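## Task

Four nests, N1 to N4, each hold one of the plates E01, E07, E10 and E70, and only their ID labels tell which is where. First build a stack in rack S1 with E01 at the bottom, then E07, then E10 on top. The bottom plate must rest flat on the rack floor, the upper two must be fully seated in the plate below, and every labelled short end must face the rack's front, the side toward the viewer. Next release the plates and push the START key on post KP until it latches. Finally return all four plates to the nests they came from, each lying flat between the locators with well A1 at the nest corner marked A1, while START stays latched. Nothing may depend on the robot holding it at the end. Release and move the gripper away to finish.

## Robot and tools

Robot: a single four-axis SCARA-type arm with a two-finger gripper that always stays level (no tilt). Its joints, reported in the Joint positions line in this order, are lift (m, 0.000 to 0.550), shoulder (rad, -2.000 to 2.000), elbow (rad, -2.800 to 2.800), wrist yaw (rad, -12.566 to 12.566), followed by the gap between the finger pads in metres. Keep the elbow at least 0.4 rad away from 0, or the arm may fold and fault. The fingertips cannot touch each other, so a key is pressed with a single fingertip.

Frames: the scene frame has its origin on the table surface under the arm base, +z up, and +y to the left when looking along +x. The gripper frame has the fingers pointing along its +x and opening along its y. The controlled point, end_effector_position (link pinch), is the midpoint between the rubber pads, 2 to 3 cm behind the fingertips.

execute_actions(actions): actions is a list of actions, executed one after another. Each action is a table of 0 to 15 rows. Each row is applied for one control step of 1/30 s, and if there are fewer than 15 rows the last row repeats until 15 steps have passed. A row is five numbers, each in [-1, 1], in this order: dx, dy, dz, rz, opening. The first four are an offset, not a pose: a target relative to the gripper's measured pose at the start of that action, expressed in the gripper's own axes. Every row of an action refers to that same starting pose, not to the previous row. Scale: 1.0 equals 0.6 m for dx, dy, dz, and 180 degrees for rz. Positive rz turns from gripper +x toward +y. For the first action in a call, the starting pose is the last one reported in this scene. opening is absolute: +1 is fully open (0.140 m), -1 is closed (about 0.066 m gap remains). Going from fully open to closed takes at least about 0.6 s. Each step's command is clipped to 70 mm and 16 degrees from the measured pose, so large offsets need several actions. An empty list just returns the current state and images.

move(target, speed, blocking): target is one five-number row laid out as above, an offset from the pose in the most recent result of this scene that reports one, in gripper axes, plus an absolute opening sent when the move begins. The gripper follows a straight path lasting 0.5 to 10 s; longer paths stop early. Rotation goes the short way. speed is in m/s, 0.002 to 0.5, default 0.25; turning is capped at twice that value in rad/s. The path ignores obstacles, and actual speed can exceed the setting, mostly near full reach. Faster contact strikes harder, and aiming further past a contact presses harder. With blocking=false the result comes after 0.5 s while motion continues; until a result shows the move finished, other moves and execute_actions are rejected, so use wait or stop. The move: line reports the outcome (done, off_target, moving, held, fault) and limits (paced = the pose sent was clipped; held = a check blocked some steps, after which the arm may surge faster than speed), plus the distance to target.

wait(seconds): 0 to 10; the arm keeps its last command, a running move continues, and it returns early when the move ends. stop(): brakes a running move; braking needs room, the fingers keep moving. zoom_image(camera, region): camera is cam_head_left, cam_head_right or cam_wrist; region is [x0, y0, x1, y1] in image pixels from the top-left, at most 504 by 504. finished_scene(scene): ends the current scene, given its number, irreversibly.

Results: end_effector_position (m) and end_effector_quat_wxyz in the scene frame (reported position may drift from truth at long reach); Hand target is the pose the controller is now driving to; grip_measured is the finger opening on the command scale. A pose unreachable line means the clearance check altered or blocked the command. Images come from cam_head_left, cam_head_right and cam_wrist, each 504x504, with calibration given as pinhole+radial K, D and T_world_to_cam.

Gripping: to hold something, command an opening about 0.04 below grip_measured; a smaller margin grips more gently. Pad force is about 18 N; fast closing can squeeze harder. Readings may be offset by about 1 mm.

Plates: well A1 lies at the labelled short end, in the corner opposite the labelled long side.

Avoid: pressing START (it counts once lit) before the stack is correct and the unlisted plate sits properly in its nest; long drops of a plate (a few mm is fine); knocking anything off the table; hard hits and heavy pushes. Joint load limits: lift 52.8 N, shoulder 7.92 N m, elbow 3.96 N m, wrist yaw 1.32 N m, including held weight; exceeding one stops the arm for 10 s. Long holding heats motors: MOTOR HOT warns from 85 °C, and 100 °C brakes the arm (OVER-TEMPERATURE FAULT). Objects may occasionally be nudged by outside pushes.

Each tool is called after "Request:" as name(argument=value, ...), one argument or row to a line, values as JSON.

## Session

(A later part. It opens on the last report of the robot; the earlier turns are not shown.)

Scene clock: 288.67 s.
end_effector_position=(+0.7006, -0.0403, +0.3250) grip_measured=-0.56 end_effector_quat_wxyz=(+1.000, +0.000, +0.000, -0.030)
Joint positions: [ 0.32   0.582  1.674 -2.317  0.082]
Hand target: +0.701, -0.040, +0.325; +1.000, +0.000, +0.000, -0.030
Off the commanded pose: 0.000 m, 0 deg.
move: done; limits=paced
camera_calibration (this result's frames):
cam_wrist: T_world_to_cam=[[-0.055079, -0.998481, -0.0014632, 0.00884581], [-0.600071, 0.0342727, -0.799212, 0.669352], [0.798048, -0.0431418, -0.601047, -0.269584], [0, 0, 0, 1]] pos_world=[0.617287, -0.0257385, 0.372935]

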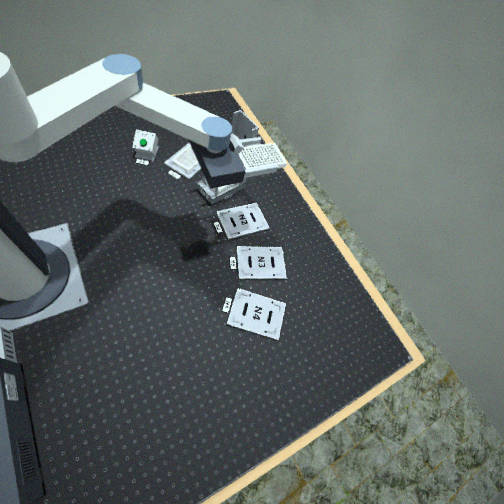

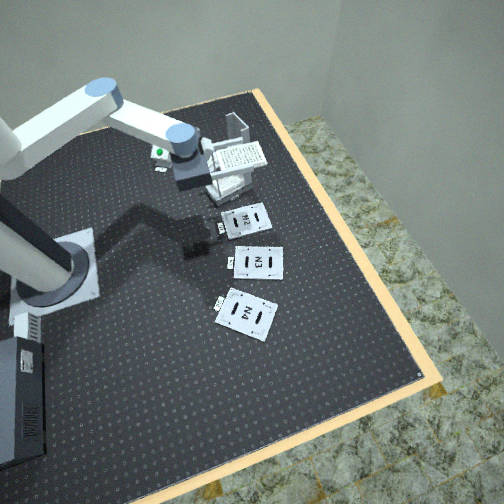

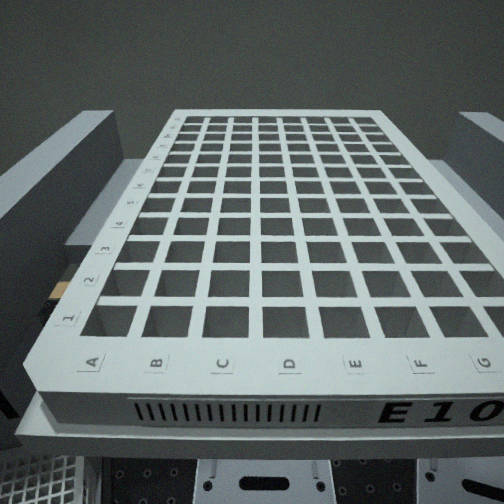

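Request:
move(
  target=[-0.0252, 0.27605, 0, 0.09333, -0.6],
  speed=0.3,
)

Scene clock: 293.53 s.
end_effector_position=(+0.6954, +0.1261, +0.3250) grip_measured=-0.56 end_effector_quat_wxyz=(+0.993, +0.000, +0.000, +0.116)
Joint positions: [ 0.32   0.883  1.723 -2.372  0.082]
Hand target: +0.695, +0.126, +0.325; +0.993, +0.000, +0.000, +0.116
Off the commanded pose: 0.000 m, 0 deg.
move: done
camera_calibration (this result's frames):
cam_wrist: T_world_to_cam=[[0.236469, -0.971638, -0.0014632, -0.0314278], [-0.584278, -0.140993, -0.799212, 0.671674], [0.776339, 0.189844, -0.601047, -0.272579], [0, 0, 0, 1]] pos_world=[0.61149, 0.115912, 0.372932]

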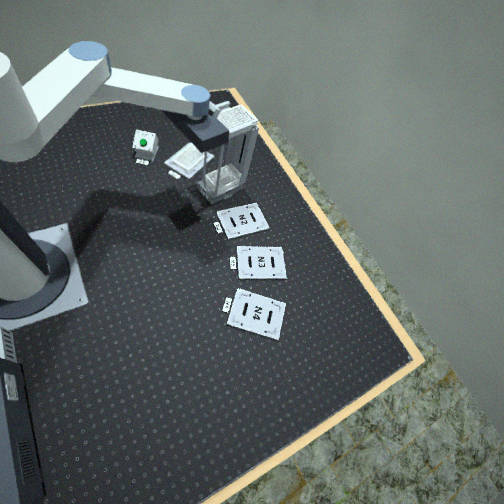

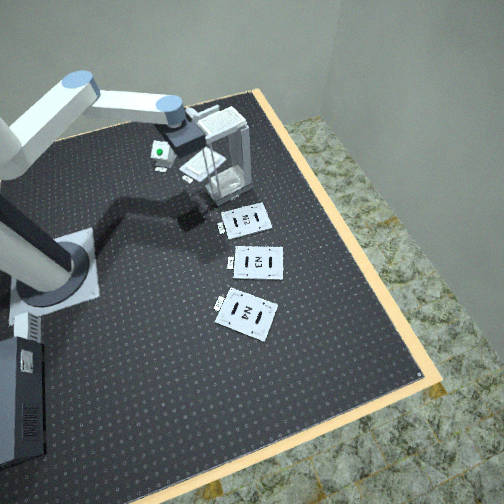

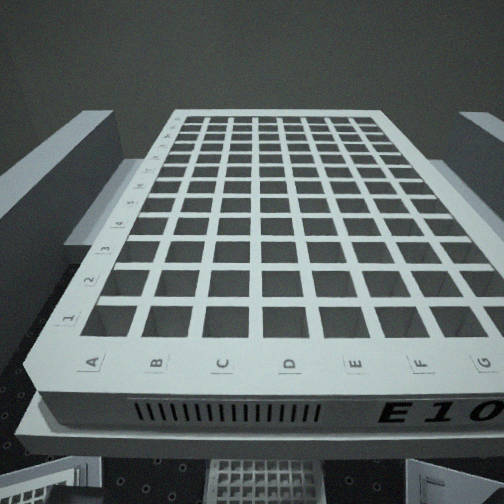

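Request:
move(
  target=[0.0003, -0.0003, -0.0583, -0.0002, -0.6],
  speed=0.05,
)

Request:
move(
  target=[0, 0, -0.33, 0, -0.6],
  speed=0.2,
)

Scene clock: 297.40 s.
end_effector_position=(+0.6956, +0.1260, +0.2900) grip_measured=-0.56 end_effector_quat_wxyz=(+0.993, +0.000, +0.000, +0.116)
Joint positions: [ 0.285  0.882  1.724 -2.373  0.082]
Hand target: +0.696, +0.126, +0.290; +0.993, +0.000, +0.000, +0.116
Off the commanded pose: 0.000 m, 0 deg.
move: done
camera_calibration (this result's frames):
cam_wrist: T_world_to_cam=[[0.236118, -0.971723, -0.0014632, -0.0313379], [-0.584329, -0.140782, -0.799212, 0.643758], [0.776407, 0.189563, -0.601047, -0.293777], [0, 0, 0, 1]] pos_world=[0.611657, 0.115867, 0.33788]

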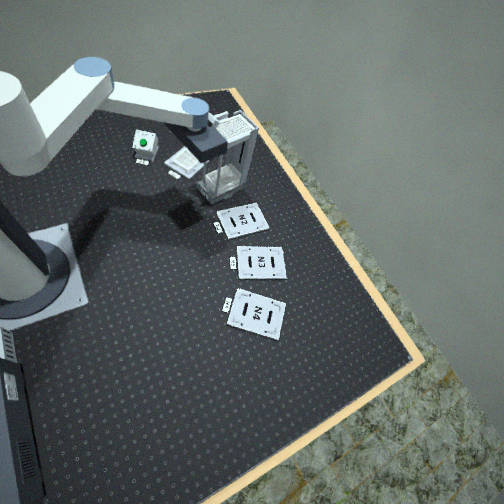

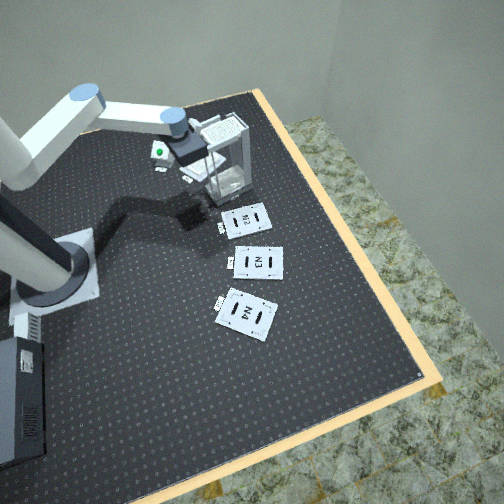

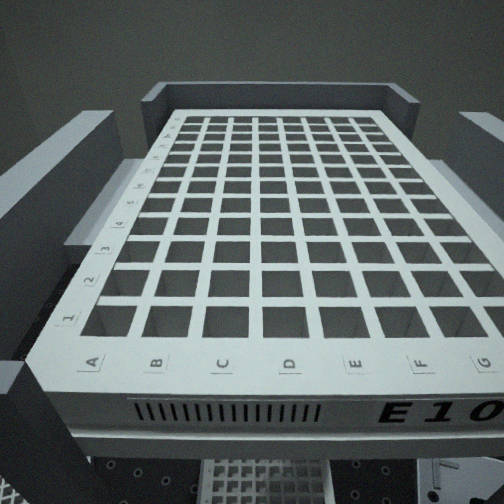

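Scene clock: 298.80 s.
end_effector_position=(+0.6956, +0.1260, +0.0919) grip_measured=-0.56 end_effector_quat_wxyz=(+0.993, +0.000, +0.000, +0.116)
Joint positions: [ 0.087  0.882  1.724 -2.373  0.082]
Hand target: +0.696, +0.126, +0.092; +0.993, +0.000, +0.000, +0.116
Off the commanded pose: 0.000 m, 0 deg.
move: done
camera_calibration (this result's frames):
cam_wrist: T_world_to_cam=[[0.236061, -0.971737, -0.0014632, -0.0316061], [-0.584337, -0.140748, -0.799212, 0.485453], [0.776418, 0.189518, -0.601047, -0.412823], [0, 0, 0, 1]] pos_world=[0.611653, 0.115851, 0.139808]

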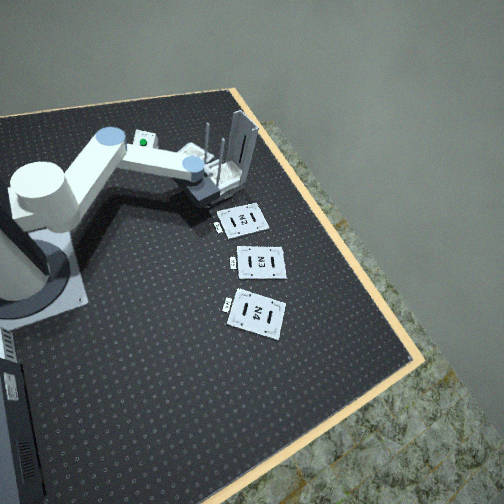

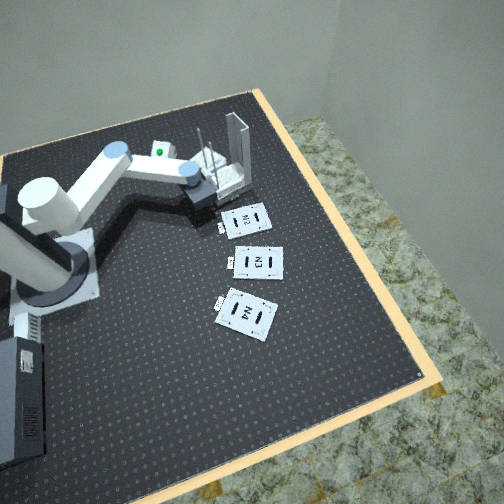

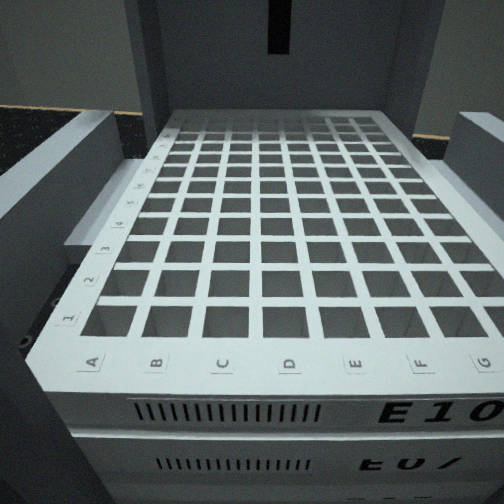

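Request:
execute_actions(
  actions=[
    [[0,0,-0.0017,0,-0.6]],
    [[0,0,-0.001,0,-0.6]],
    [[0,0,-0.001,0,-0.6]],
    [[0,0,-0.001,0,-0.6]],
    [[0,0,-0.0007,0,-0.6]],
  ],
)

Scene clock: 302.70 s.
end_effector_position=(+0.6956, +0.1260, +0.0892) grip_measured=-0.56 end_effector_quat_wxyz=(+0.993, +0.000, +0.000, +0.116)
Joint positions: [ 0.084  0.882  1.724 -2.373  0.082]
Hand target: +0.696, +0.126, +0.089; +0.993, +0.000, +0.000, +0.116
Off the commanded pose: 0.000 m, 0 deg.
camera_calibration (this result's frames):
cam_wrist: T_world_to_cam=[[0.236075, -0.971734, -0.0014632, -0.0316209], [-0.584335, -0.140756, -0.799212, 0.48326], [0.776416, 0.189529, -0.601047, -0.414465], [0, 0, 0, 1]] pos_world=[0.611648, 0.115848, 0.137068]

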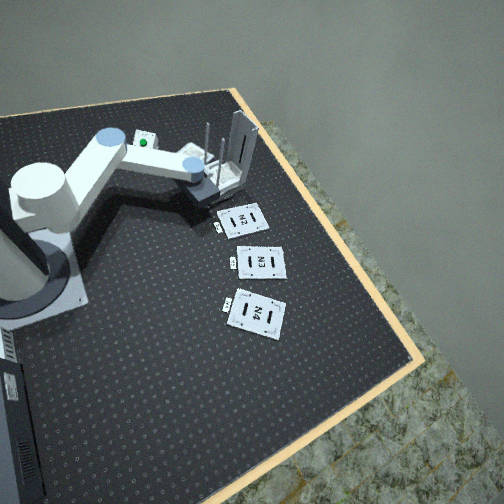

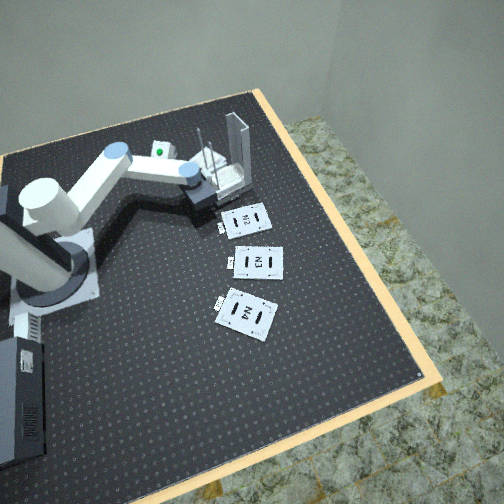

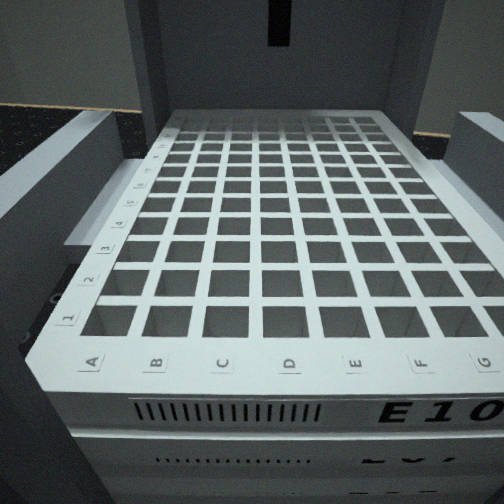

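Request:
execute_actions(
  actions=[
    [[0,0,0.0005,0,0.15]],
  ],
)

Request:
move(
  target=[-0.2, 0, 0, 0, 0.15],
  speed=0.25,
)

Scene clock: 305.43 s.
end_effector_position=(+0.6956, +0.1260, +0.0895) grip_measured=+0.15 end_effector_quat_wxyz=(+0.993, +0.000, +0.000, +0.116)
Joint positions: [ 0.085  0.882  1.724 -2.373  0.109]
Hand target: +0.696, +0.126, +0.089; +0.993, +0.000, +0.000, +0.116
Off the commanded pose: 0.000 m, 0 deg.
camera_calibration (this result's frames):
cam_wrist: T_world_to_cam=[[0.236086, -0.971731, -0.0014632, -0.0316269], [-0.584333, -0.140763, -0.799212, 0.483547], [0.776413, 0.189538, -0.601047, -0.41425], [0, 0, 0, 1]] pos_world=[0.611648, 0.115849, 0.137427]

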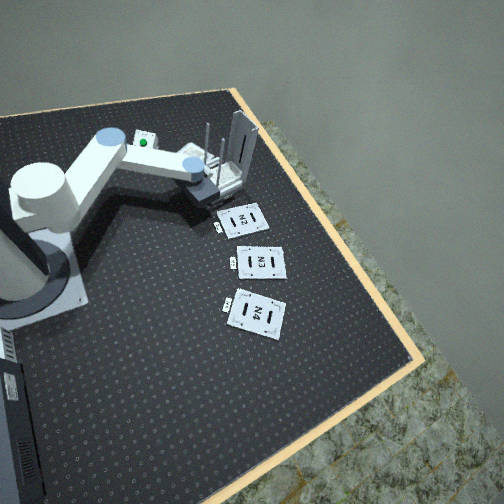

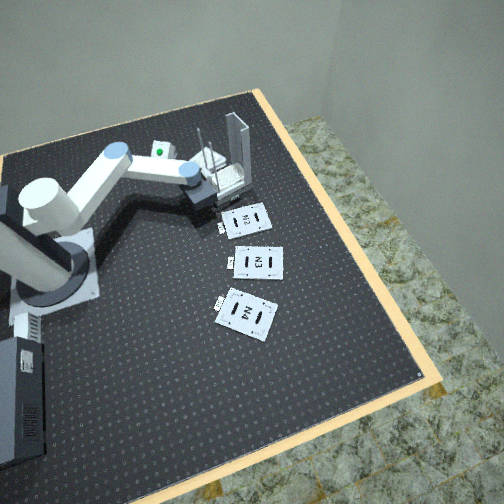

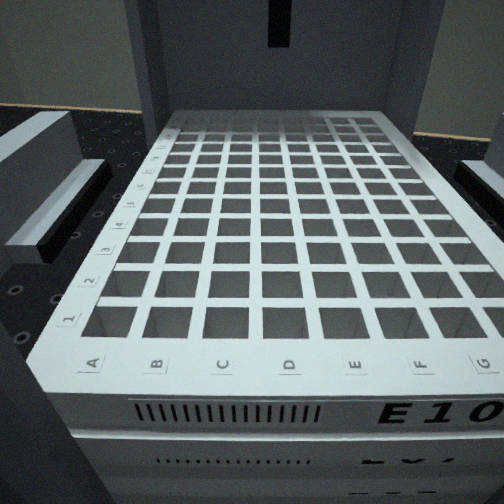

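Scene clock: 306.33 s.
end_effector_position=(+0.5787, +0.0982, +0.0895) grip_measured=+0.15 end_effector_quat_wxyz=(+0.993, +0.000, +0.000, +0.116)
Joint positions: [ 0.085  1.135  1.107 -2.01   0.109]
Hand target: +0.579, +0.098, +0.090; +0.993, +0.000, +0.000, +0.116
Off the commanded pose: 0.000 m, 0 deg.
move: done
camera_calibration (this result's frames):
cam_wrist: T_world_to_cam=[[0.235772, -0.971807, -0.0014632, -0.0308607], [-0.584379, -0.140574, -0.799212, 0.411373], [0.776475, 0.189287, -0.601047, -0.318296], [0, 0, 0, 1]] pos_world=[0.494822, 0.0880872, 0.137419]

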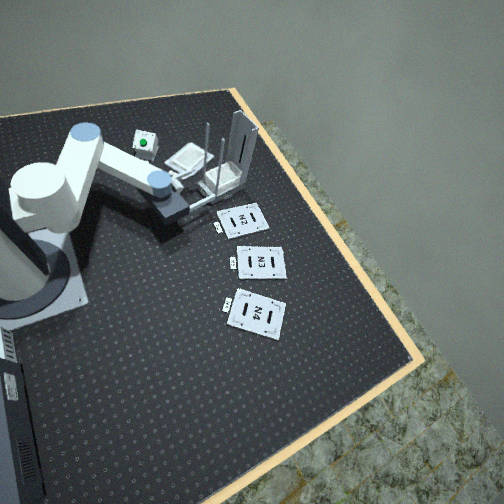

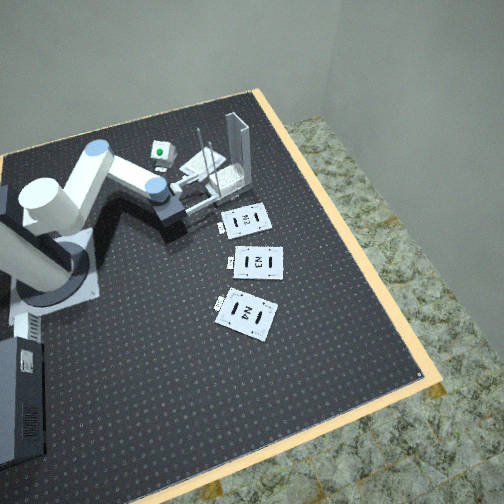

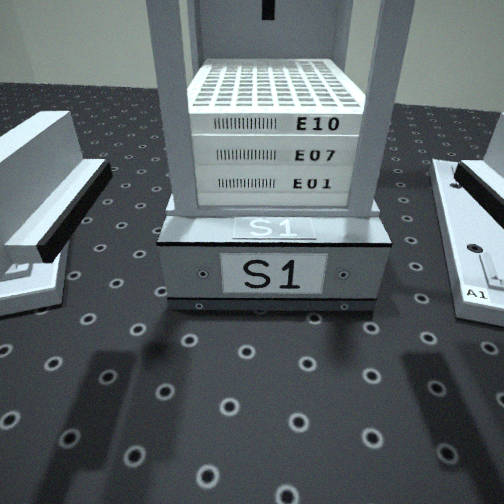

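Request:
move(
  target=[-0.2103, 0.26, 0.0667, 0.1594, 0.15],
  speed=0.3,
)

Scene clock: 311.60 s.
end_effector_position=(+0.4199, +0.2209, +0.1296) grip_measured=+0.15 end_effector_quat_wxyz=(+0.933, +0.000, +0.000, +0.359)
Joint positions: [ 0.125  1.741  0.732 -1.739  0.109]
Hand target: +0.420, +0.221, +0.130; +0.934, +0.000, +0.000, +0.359
Off the commanded pose: 0.000 m, 0 deg.
move: done
camera_calibration (this result's frames):
cam_wrist: T_world_to_cam=[[0.673802, -0.738911, -0.0014632, -0.109517], [-0.444909, -0.404123, -0.799212, 0.367443], [0.589955, 0.539162, -0.601047, -0.193085], [0, 0, 0, 1]] pos_world=[0.351183, 0.171673, 0.177451]

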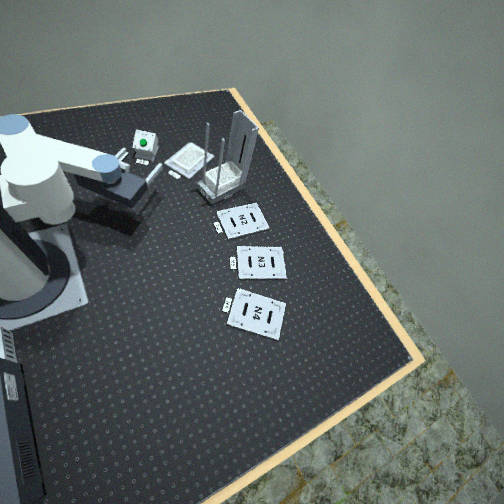

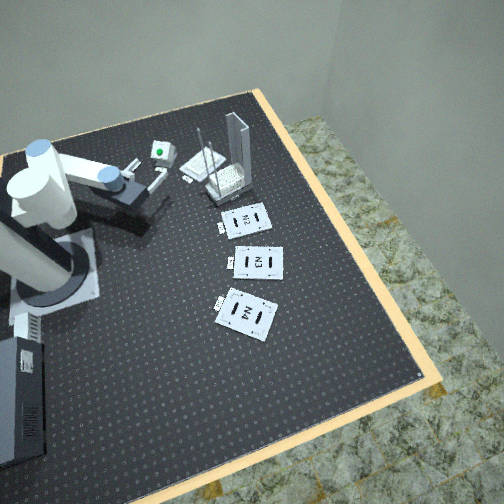

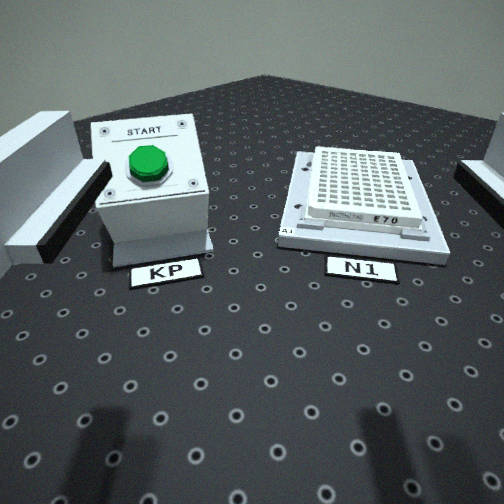

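Request:
zoom_image(
  camera="cam_wrist",
  region=[260, 130, 460, 290],
)

Request:
zoom_image(
  camera="cam_wrist",
  region=[70, 100, 250, 300],
)

Request:
zoom_image(
  camera="cam_head_left",
  region=[110, 110, 200, 190],
)

Request:
zoom_image(
  camera="cam_head_right",
  region=[125, 120, 215, 200],
)

Region (260, 130, 460, 290) of cam_wrist's 504x504 image, scaled by 2.520, with more detail than that image has; it fills the top 403 rows of this view, and the rest is white.

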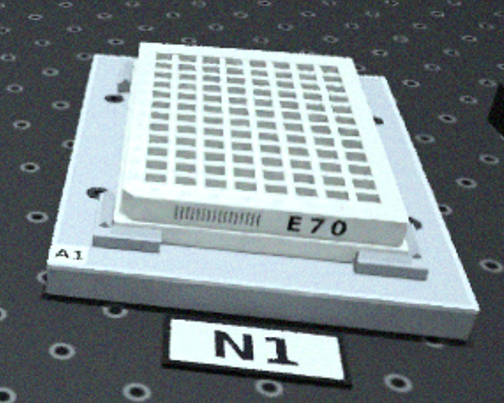

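Region (70, 100, 250, 300) of cam_wrist's 504x504 image, scaled by 2.520, with more detail than that image has; it fills the left 454 columns of this view, and the rest is white.

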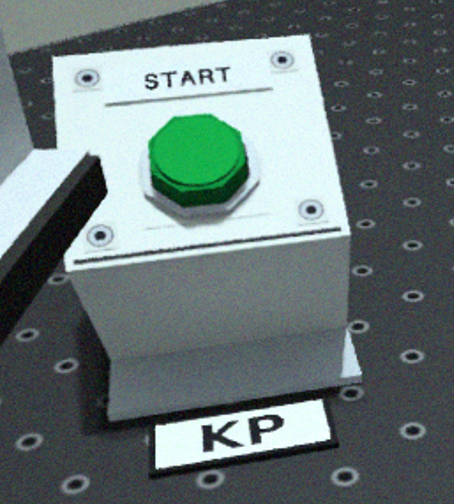

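Region (110, 110, 200, 190) of cam_head_left's 504x504 image, scaled by 5.600, with more detail than that image has.

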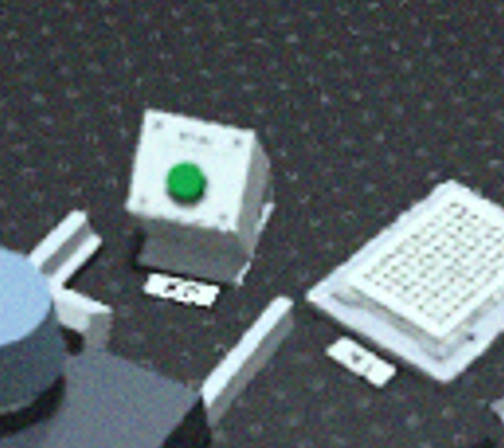

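Region (125, 120, 215, 200) of cam_head_right's 504x504 image, scaled by 5.600, with more detail than that image has.

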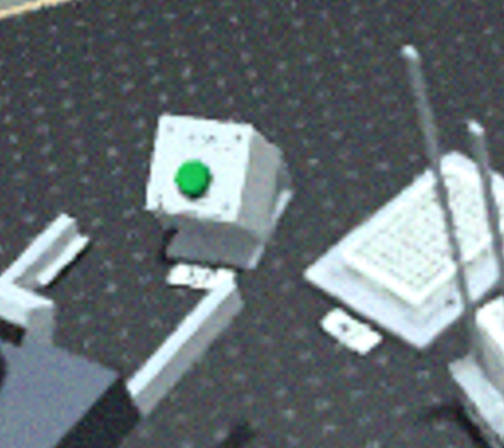

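Request:
move(
  target=[0.1314, 0.0282, -0.016, 0.0833, -1],
  speed=0.2,
)

Scene clock: 337.47 s.
end_effector_position=(+0.4671, +0.2863, +0.1200) grip_measured=-0.99 end_effector_quat_wxyz=(+0.879, +0.000, +0.000, +0.478)
Joint positions: [ 0.115  1.559  1.101 -1.664  0.066]
Hand target: +0.467, +0.286, +0.120; +0.879, +0.000, +0.000, +0.477
Off the commanded pose: 0.000 m, 0 deg.
move: done
camera_calibration (this result's frames):
cam_wrist: T_world_to_cam=[[0.842168, -0.539214, -0.0014632, -0.228817], [-0.325079, -0.505553, -0.799212, 0.380305], [0.430207, 0.673546, -0.601047, -0.225847], [0, 0, 0, 1]] pos_world=[0.413493, 0.221002, 0.167865]

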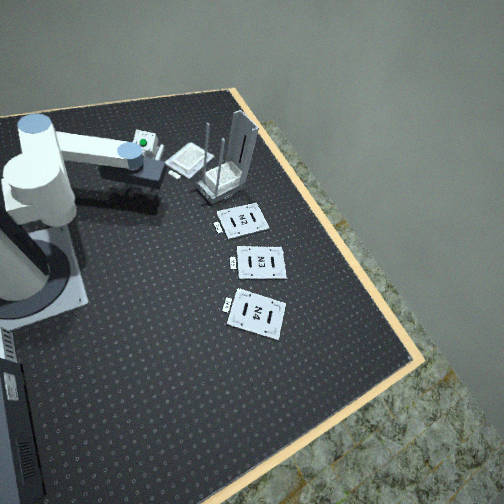

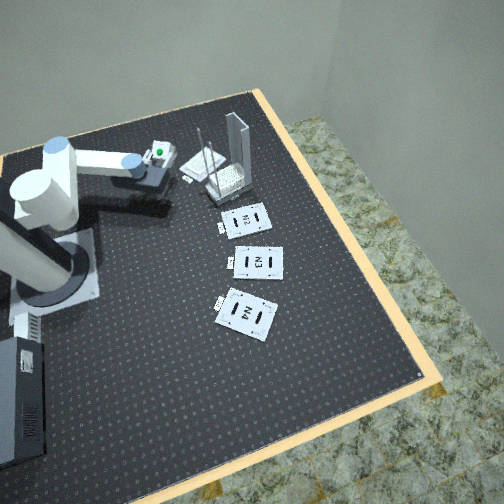

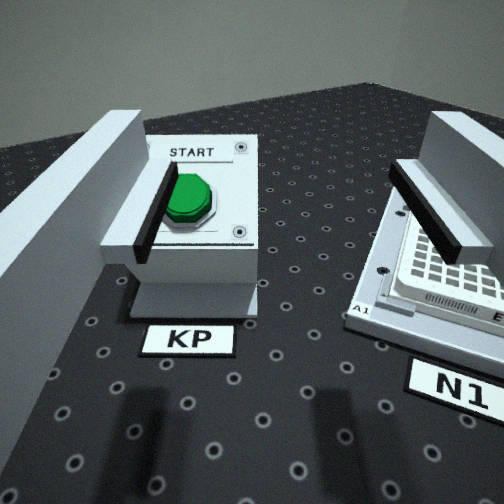

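Request:
zoom_image(
  camera="cam_wrist",
  region=[90, 100, 290, 330],
)

Region (90, 100, 290, 330) of cam_wrist's 504x504 image, scaled by 2.191, with more detail than that image has; it fills the left 438 columns of this view, and the rest is white.

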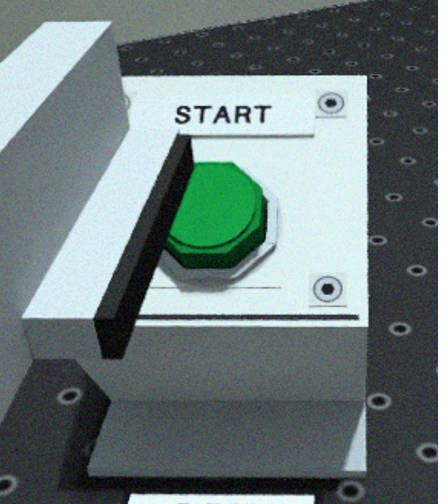

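Request:
move(
  target=[0.085, 0, -0.0437, 0, -1],
  speed=0.1,
)

Scene clock: 350.03 s.
end_effector_position=(+0.4948, +0.3293, +0.0937) grip_measured=-0.99 end_effector_quat_wxyz=(+0.878, +0.000, +0.000, +0.478)
Joint positions: [ 0.089  1.522  1.332 -1.858  0.066]
Hand target: +0.495, +0.329, +0.094; +0.879, +0.000, +0.000, +0.478
Off the commanded pose: 0.000 m, 0 deg.
move: done
camera_calibration (this result's frames):
cam_wrist: T_world_to_cam=[[0.842506, -0.538684, -0.0014632, -0.229318], [-0.324761, -0.505757, -0.799212, 0.389906], [0.429783, 0.673817, -0.601047, -0.282334], [0, 0, 0, 1]] pos_world=[0.441171, 0.263909, 0.141586]

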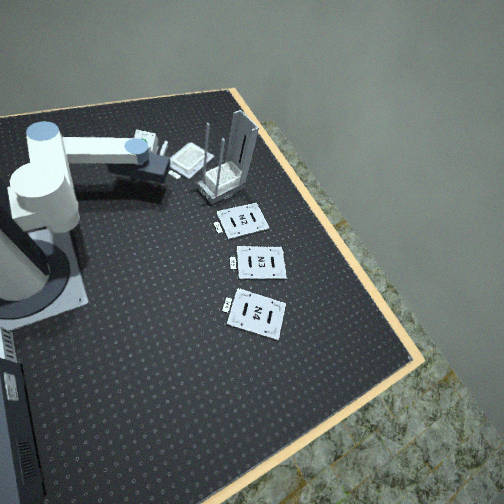

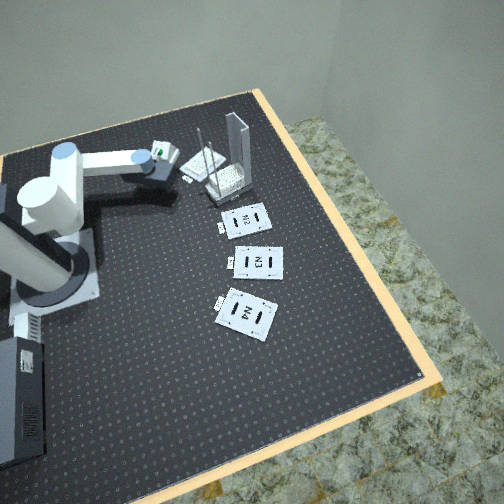

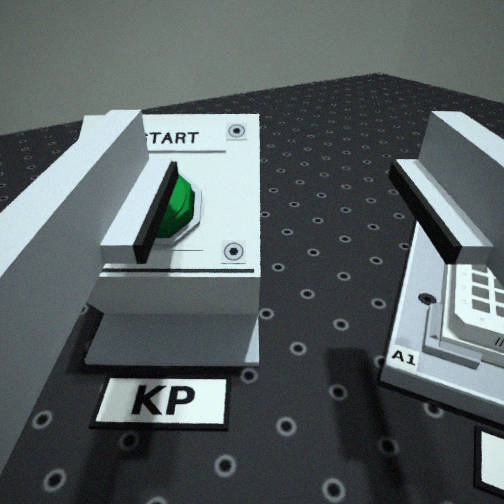

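Request:
move(
  target=[0.0083, 0, -0.0145, 0, -1],
  speed=0.03,
)

Request:
zoom_image(
  camera="cam_head_right",
  region=[130, 100, 270, 220],
)

Scene clock: 353.33 s.
end_effector_position=(+0.4974, +0.3334, +0.0850) grip_measured=-0.99 end_effector_quat_wxyz=(+0.878, +0.000, +0.000, +0.478)
Joint positions: [ 0.08   1.517  1.356 -1.876  0.066]
Hand target: +0.497, +0.333, +0.085; +0.878, +0.000, +0.000, +0.478
Off the commanded pose: 0.000 m, 0 deg.
move: done
camera_calibration (this result's frames):
cam_wrist: T_world_to_cam=[[0.842714, -0.53836, -0.0014632, -0.229495], [-0.324566, -0.505882, -0.799212, 0.385898], [0.429524, 0.673982, -0.601047, -0.291383], [0, 0, 0, 1]] pos_world=[0.443804, 0.268055, 0.132943]

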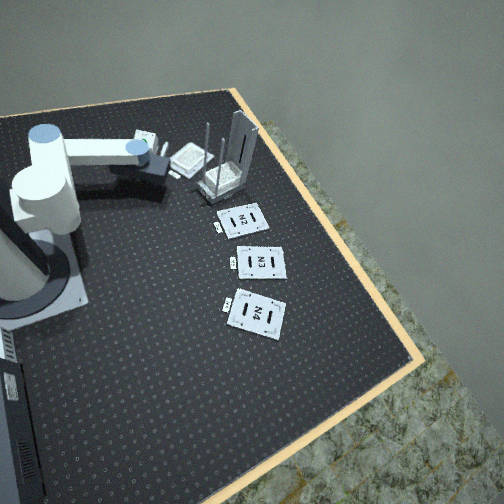

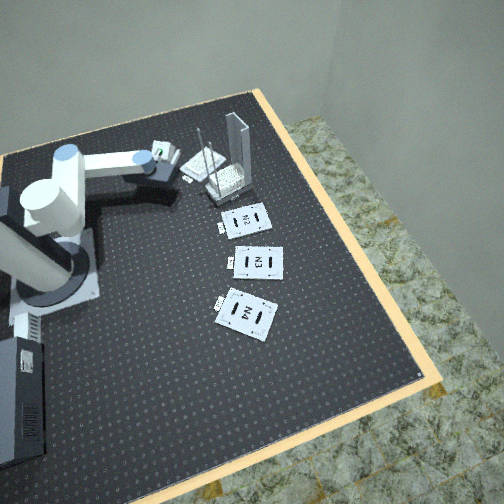

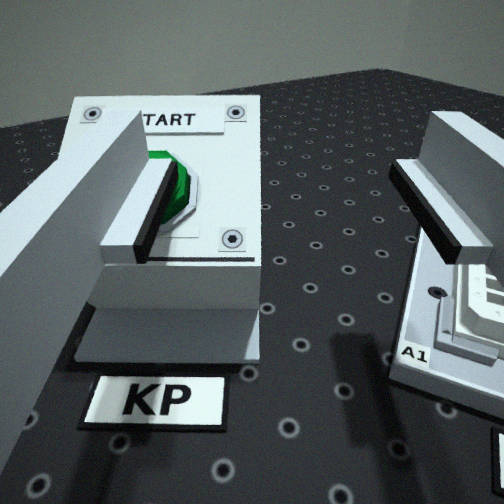

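Region (130, 100, 270, 220) of cam_head_right's 504x504 image, scaled by 3.600, with more detail than that image has; it fills the top 432 rows of this view, and the rest is white.

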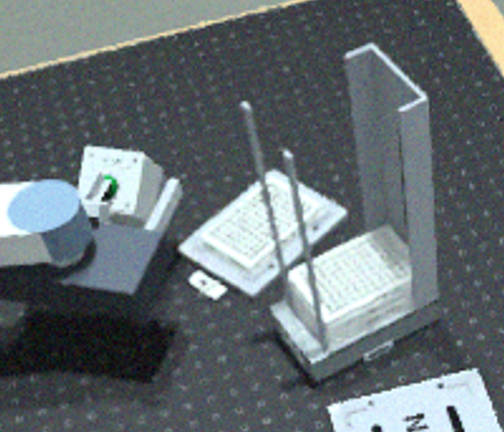

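Request:
execute_actions(
  actions=[
    [[0.0007,0,-0.0012,0,-1]],
    [[0.0007,0,-0.0012,0,-1]],
    [[0.0007,0,-0.0012,0,-1]],
    [[0.0007,0,-0.0012,0,-1]],
    [[0.0007,0,-0.0012,0,-1]],
    [[0.0007,0,-0.0012,0,-1]],
  ],
)

Scene clock: 359.57 s.
end_effector_position=(+0.4983, +0.3350, +0.0814) grip_measured=-0.99 end_effector_quat_wxyz=(+0.878, +0.000, +0.000, +0.478)
Joint positions: [ 0.076  1.515  1.364 -1.882  0.066]
Hand target: +0.498, +0.335, +0.081; +0.878, +0.000, +0.000, +0.478
Off the commanded pose: 0.000 m, 0 deg.
camera_calibration (this result's frames):
cam_wrist: T_world_to_cam=[[0.843073, -0.537797, -0.0014632, -0.229859], [-0.324228, -0.506099, -0.799212, 0.384009], [0.429073, 0.674269, -0.601047, -0.294874], [0, 0, 0, 1]] pos_world=[0.444817, 0.269553, 0.129336]

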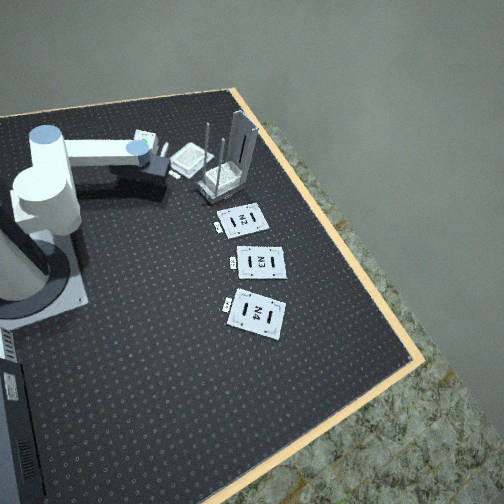

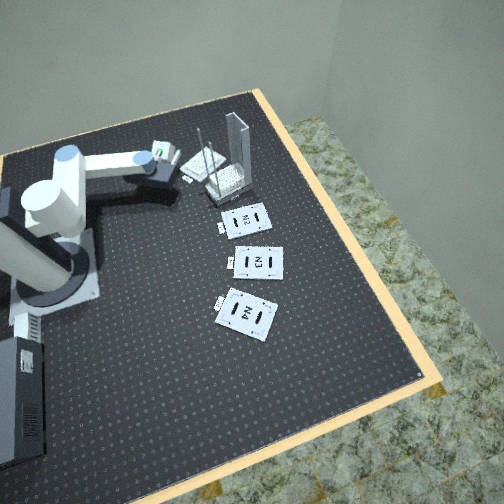

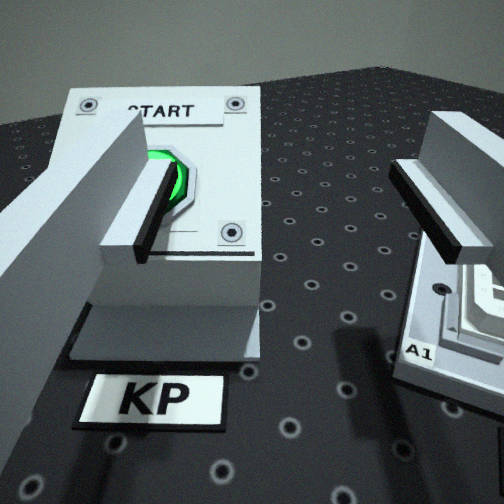

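Request:
execute_actions(
  actions=[
    [[0.0007,0,-0.0012,0,-1]],
    [[0.0007,0,-0.0012,0,-1]],
    [[0.0007,0,-0.0012,0,-1]],
    [[0.0007,0,-0.0012,0,-1]],
  ],
)

Scene clock: 363.17 s.
end_effector_position=(+0.4987, +0.3355, +0.0800) grip_measured=-0.99 end_effector_quat_wxyz=(+0.878, +0.000, +0.000, +0.479)
Joint positions: [ 0.075  1.513  1.368 -1.882  0.066]
Hand target: +0.499, +0.336, +0.079; +0.878, +0.000, +0.000, +0.479
Off the commanded pose: 0.001 m, 0 deg.
camera_calibration (this result's frames):
cam_wrist: T_world_to_cam=[[0.843816, -0.53663, -0.0014632, -0.230662], [-0.323528, -0.506547, -0.799212, 0.383087], [0.42814, 0.674862, -0.601047, -0.295975], [0, 0, 0, 1]] pos_world=[0.445294, 0.270013, 0.127936]

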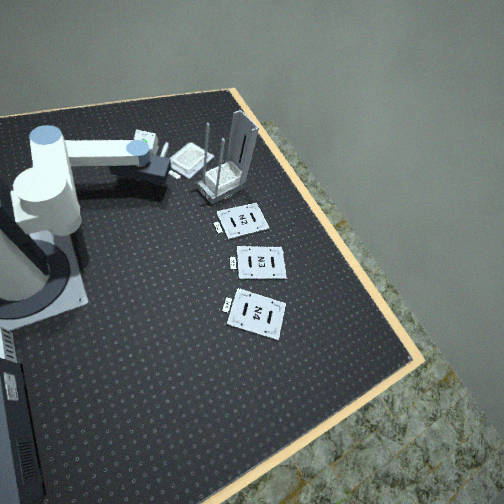

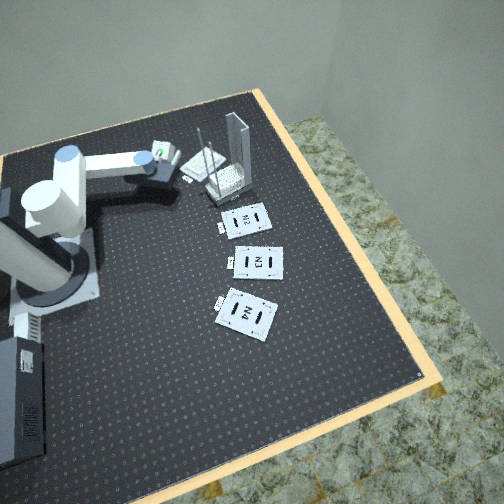

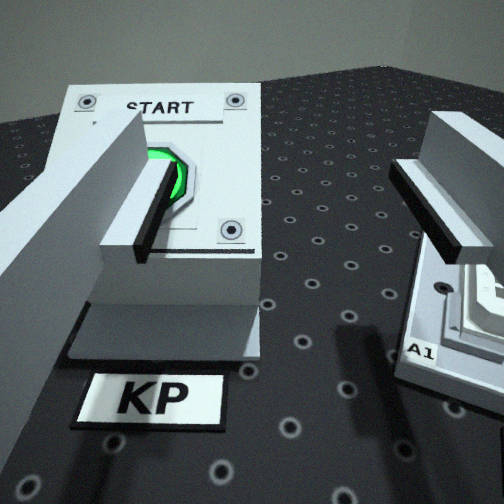

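Request:
move(
  target=[-0.1, 0, 0.05, 0, -1],
  speed=0.15,
)

Scene clock: 367.37 s.
end_effector_position=(+0.4663, +0.2849, +0.1101) grip_measured=-0.99 end_effector_quat_wxyz=(+0.878, +0.000, +0.000, +0.479)
Joint positions: [ 0.105  1.558  1.095 -1.654  0.066]
Hand target: +0.466, +0.285, +0.110; +0.878, +0.000, +0.000, +0.479
Off the commanded pose: 0.000 m, 0 deg.
move: done
camera_calibration (this result's frames):
cam_wrist: T_world_to_cam=[[0.843466, -0.537181, -0.0014632, -0.23012], [-0.323858, -0.506336, -0.799212, 0.371098], [0.42858, 0.674582, -0.601047, -0.230023], [0, 0, 0, 1]] pos_world=[0.412865, 0.219454, 0.157995]

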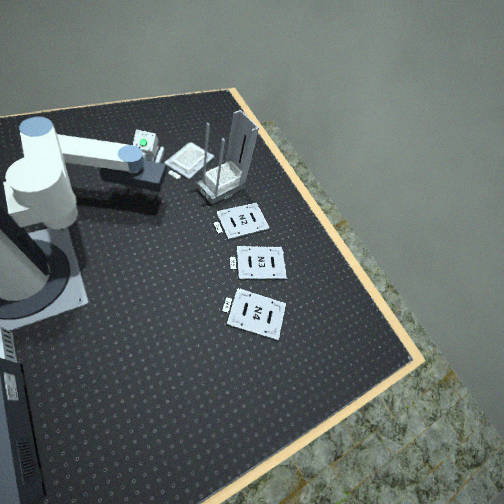

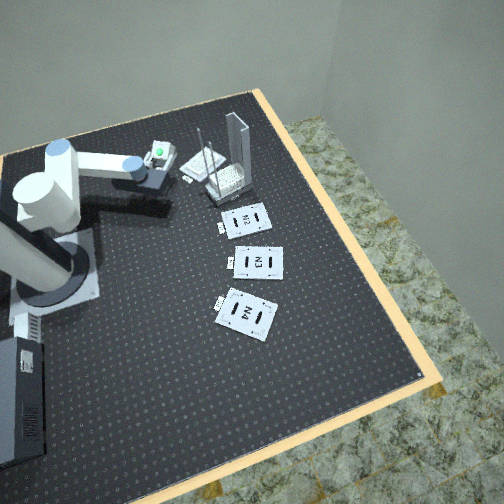

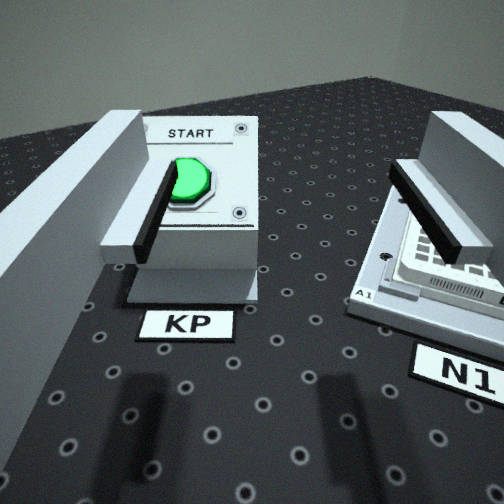

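Request:
move(
  target=[-0.1601, -0.326, -0.0347, -0.24362, 0.15],
  speed=0.3,
)

Scene clock: 377.60 s.
end_effector_position=(+0.5787, +0.0982, +0.0893) grip_measured=+0.15 end_effector_quat_wxyz=(+0.993, +0.000, +0.000, +0.116)
Joint positions: [ 0.084  1.135  1.107 -2.01   0.109]
Hand target: +0.579, +0.098, +0.089; +0.993, +0.000, +0.000, +0.116
Off the commanded pose: 0.000 m, 0 deg.
move: done
camera_calibration (this result's frames):
cam_wrist: T_world_to_cam=[[0.235888, -0.971779, -0.0014632, -0.0309432], [-0.584362, -0.140644, -0.799212, 0.411185], [0.776452, 0.18938, -0.601047, -0.318427], [0, 0, 0, 1]] pos_world=[0.494823, 0.0880641, 0.13719]

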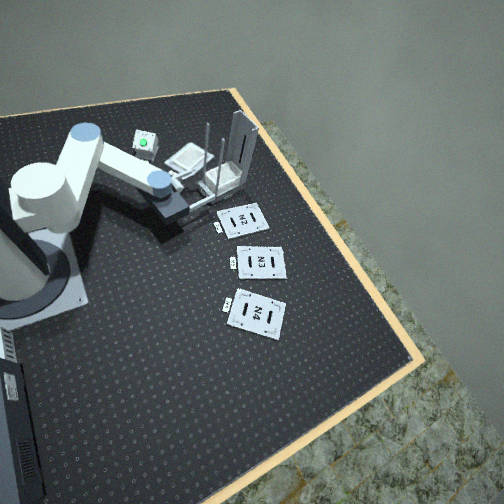

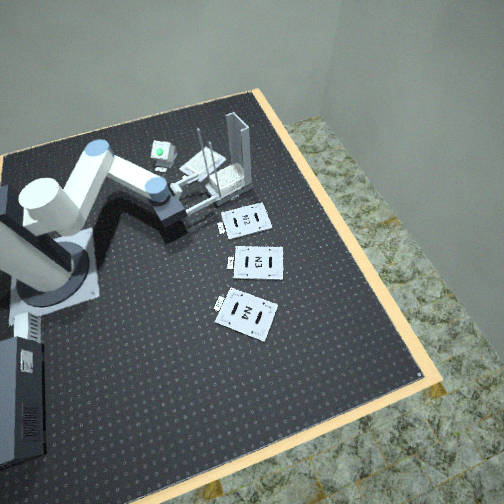

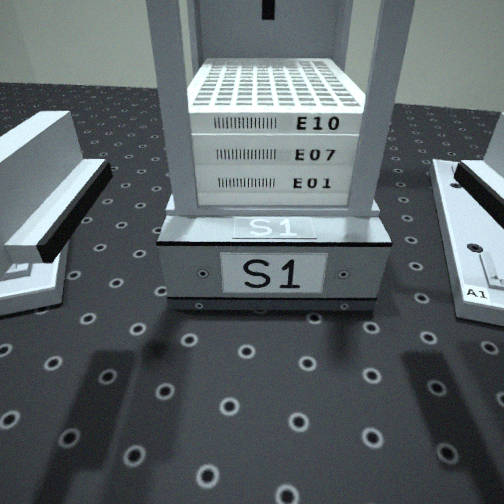

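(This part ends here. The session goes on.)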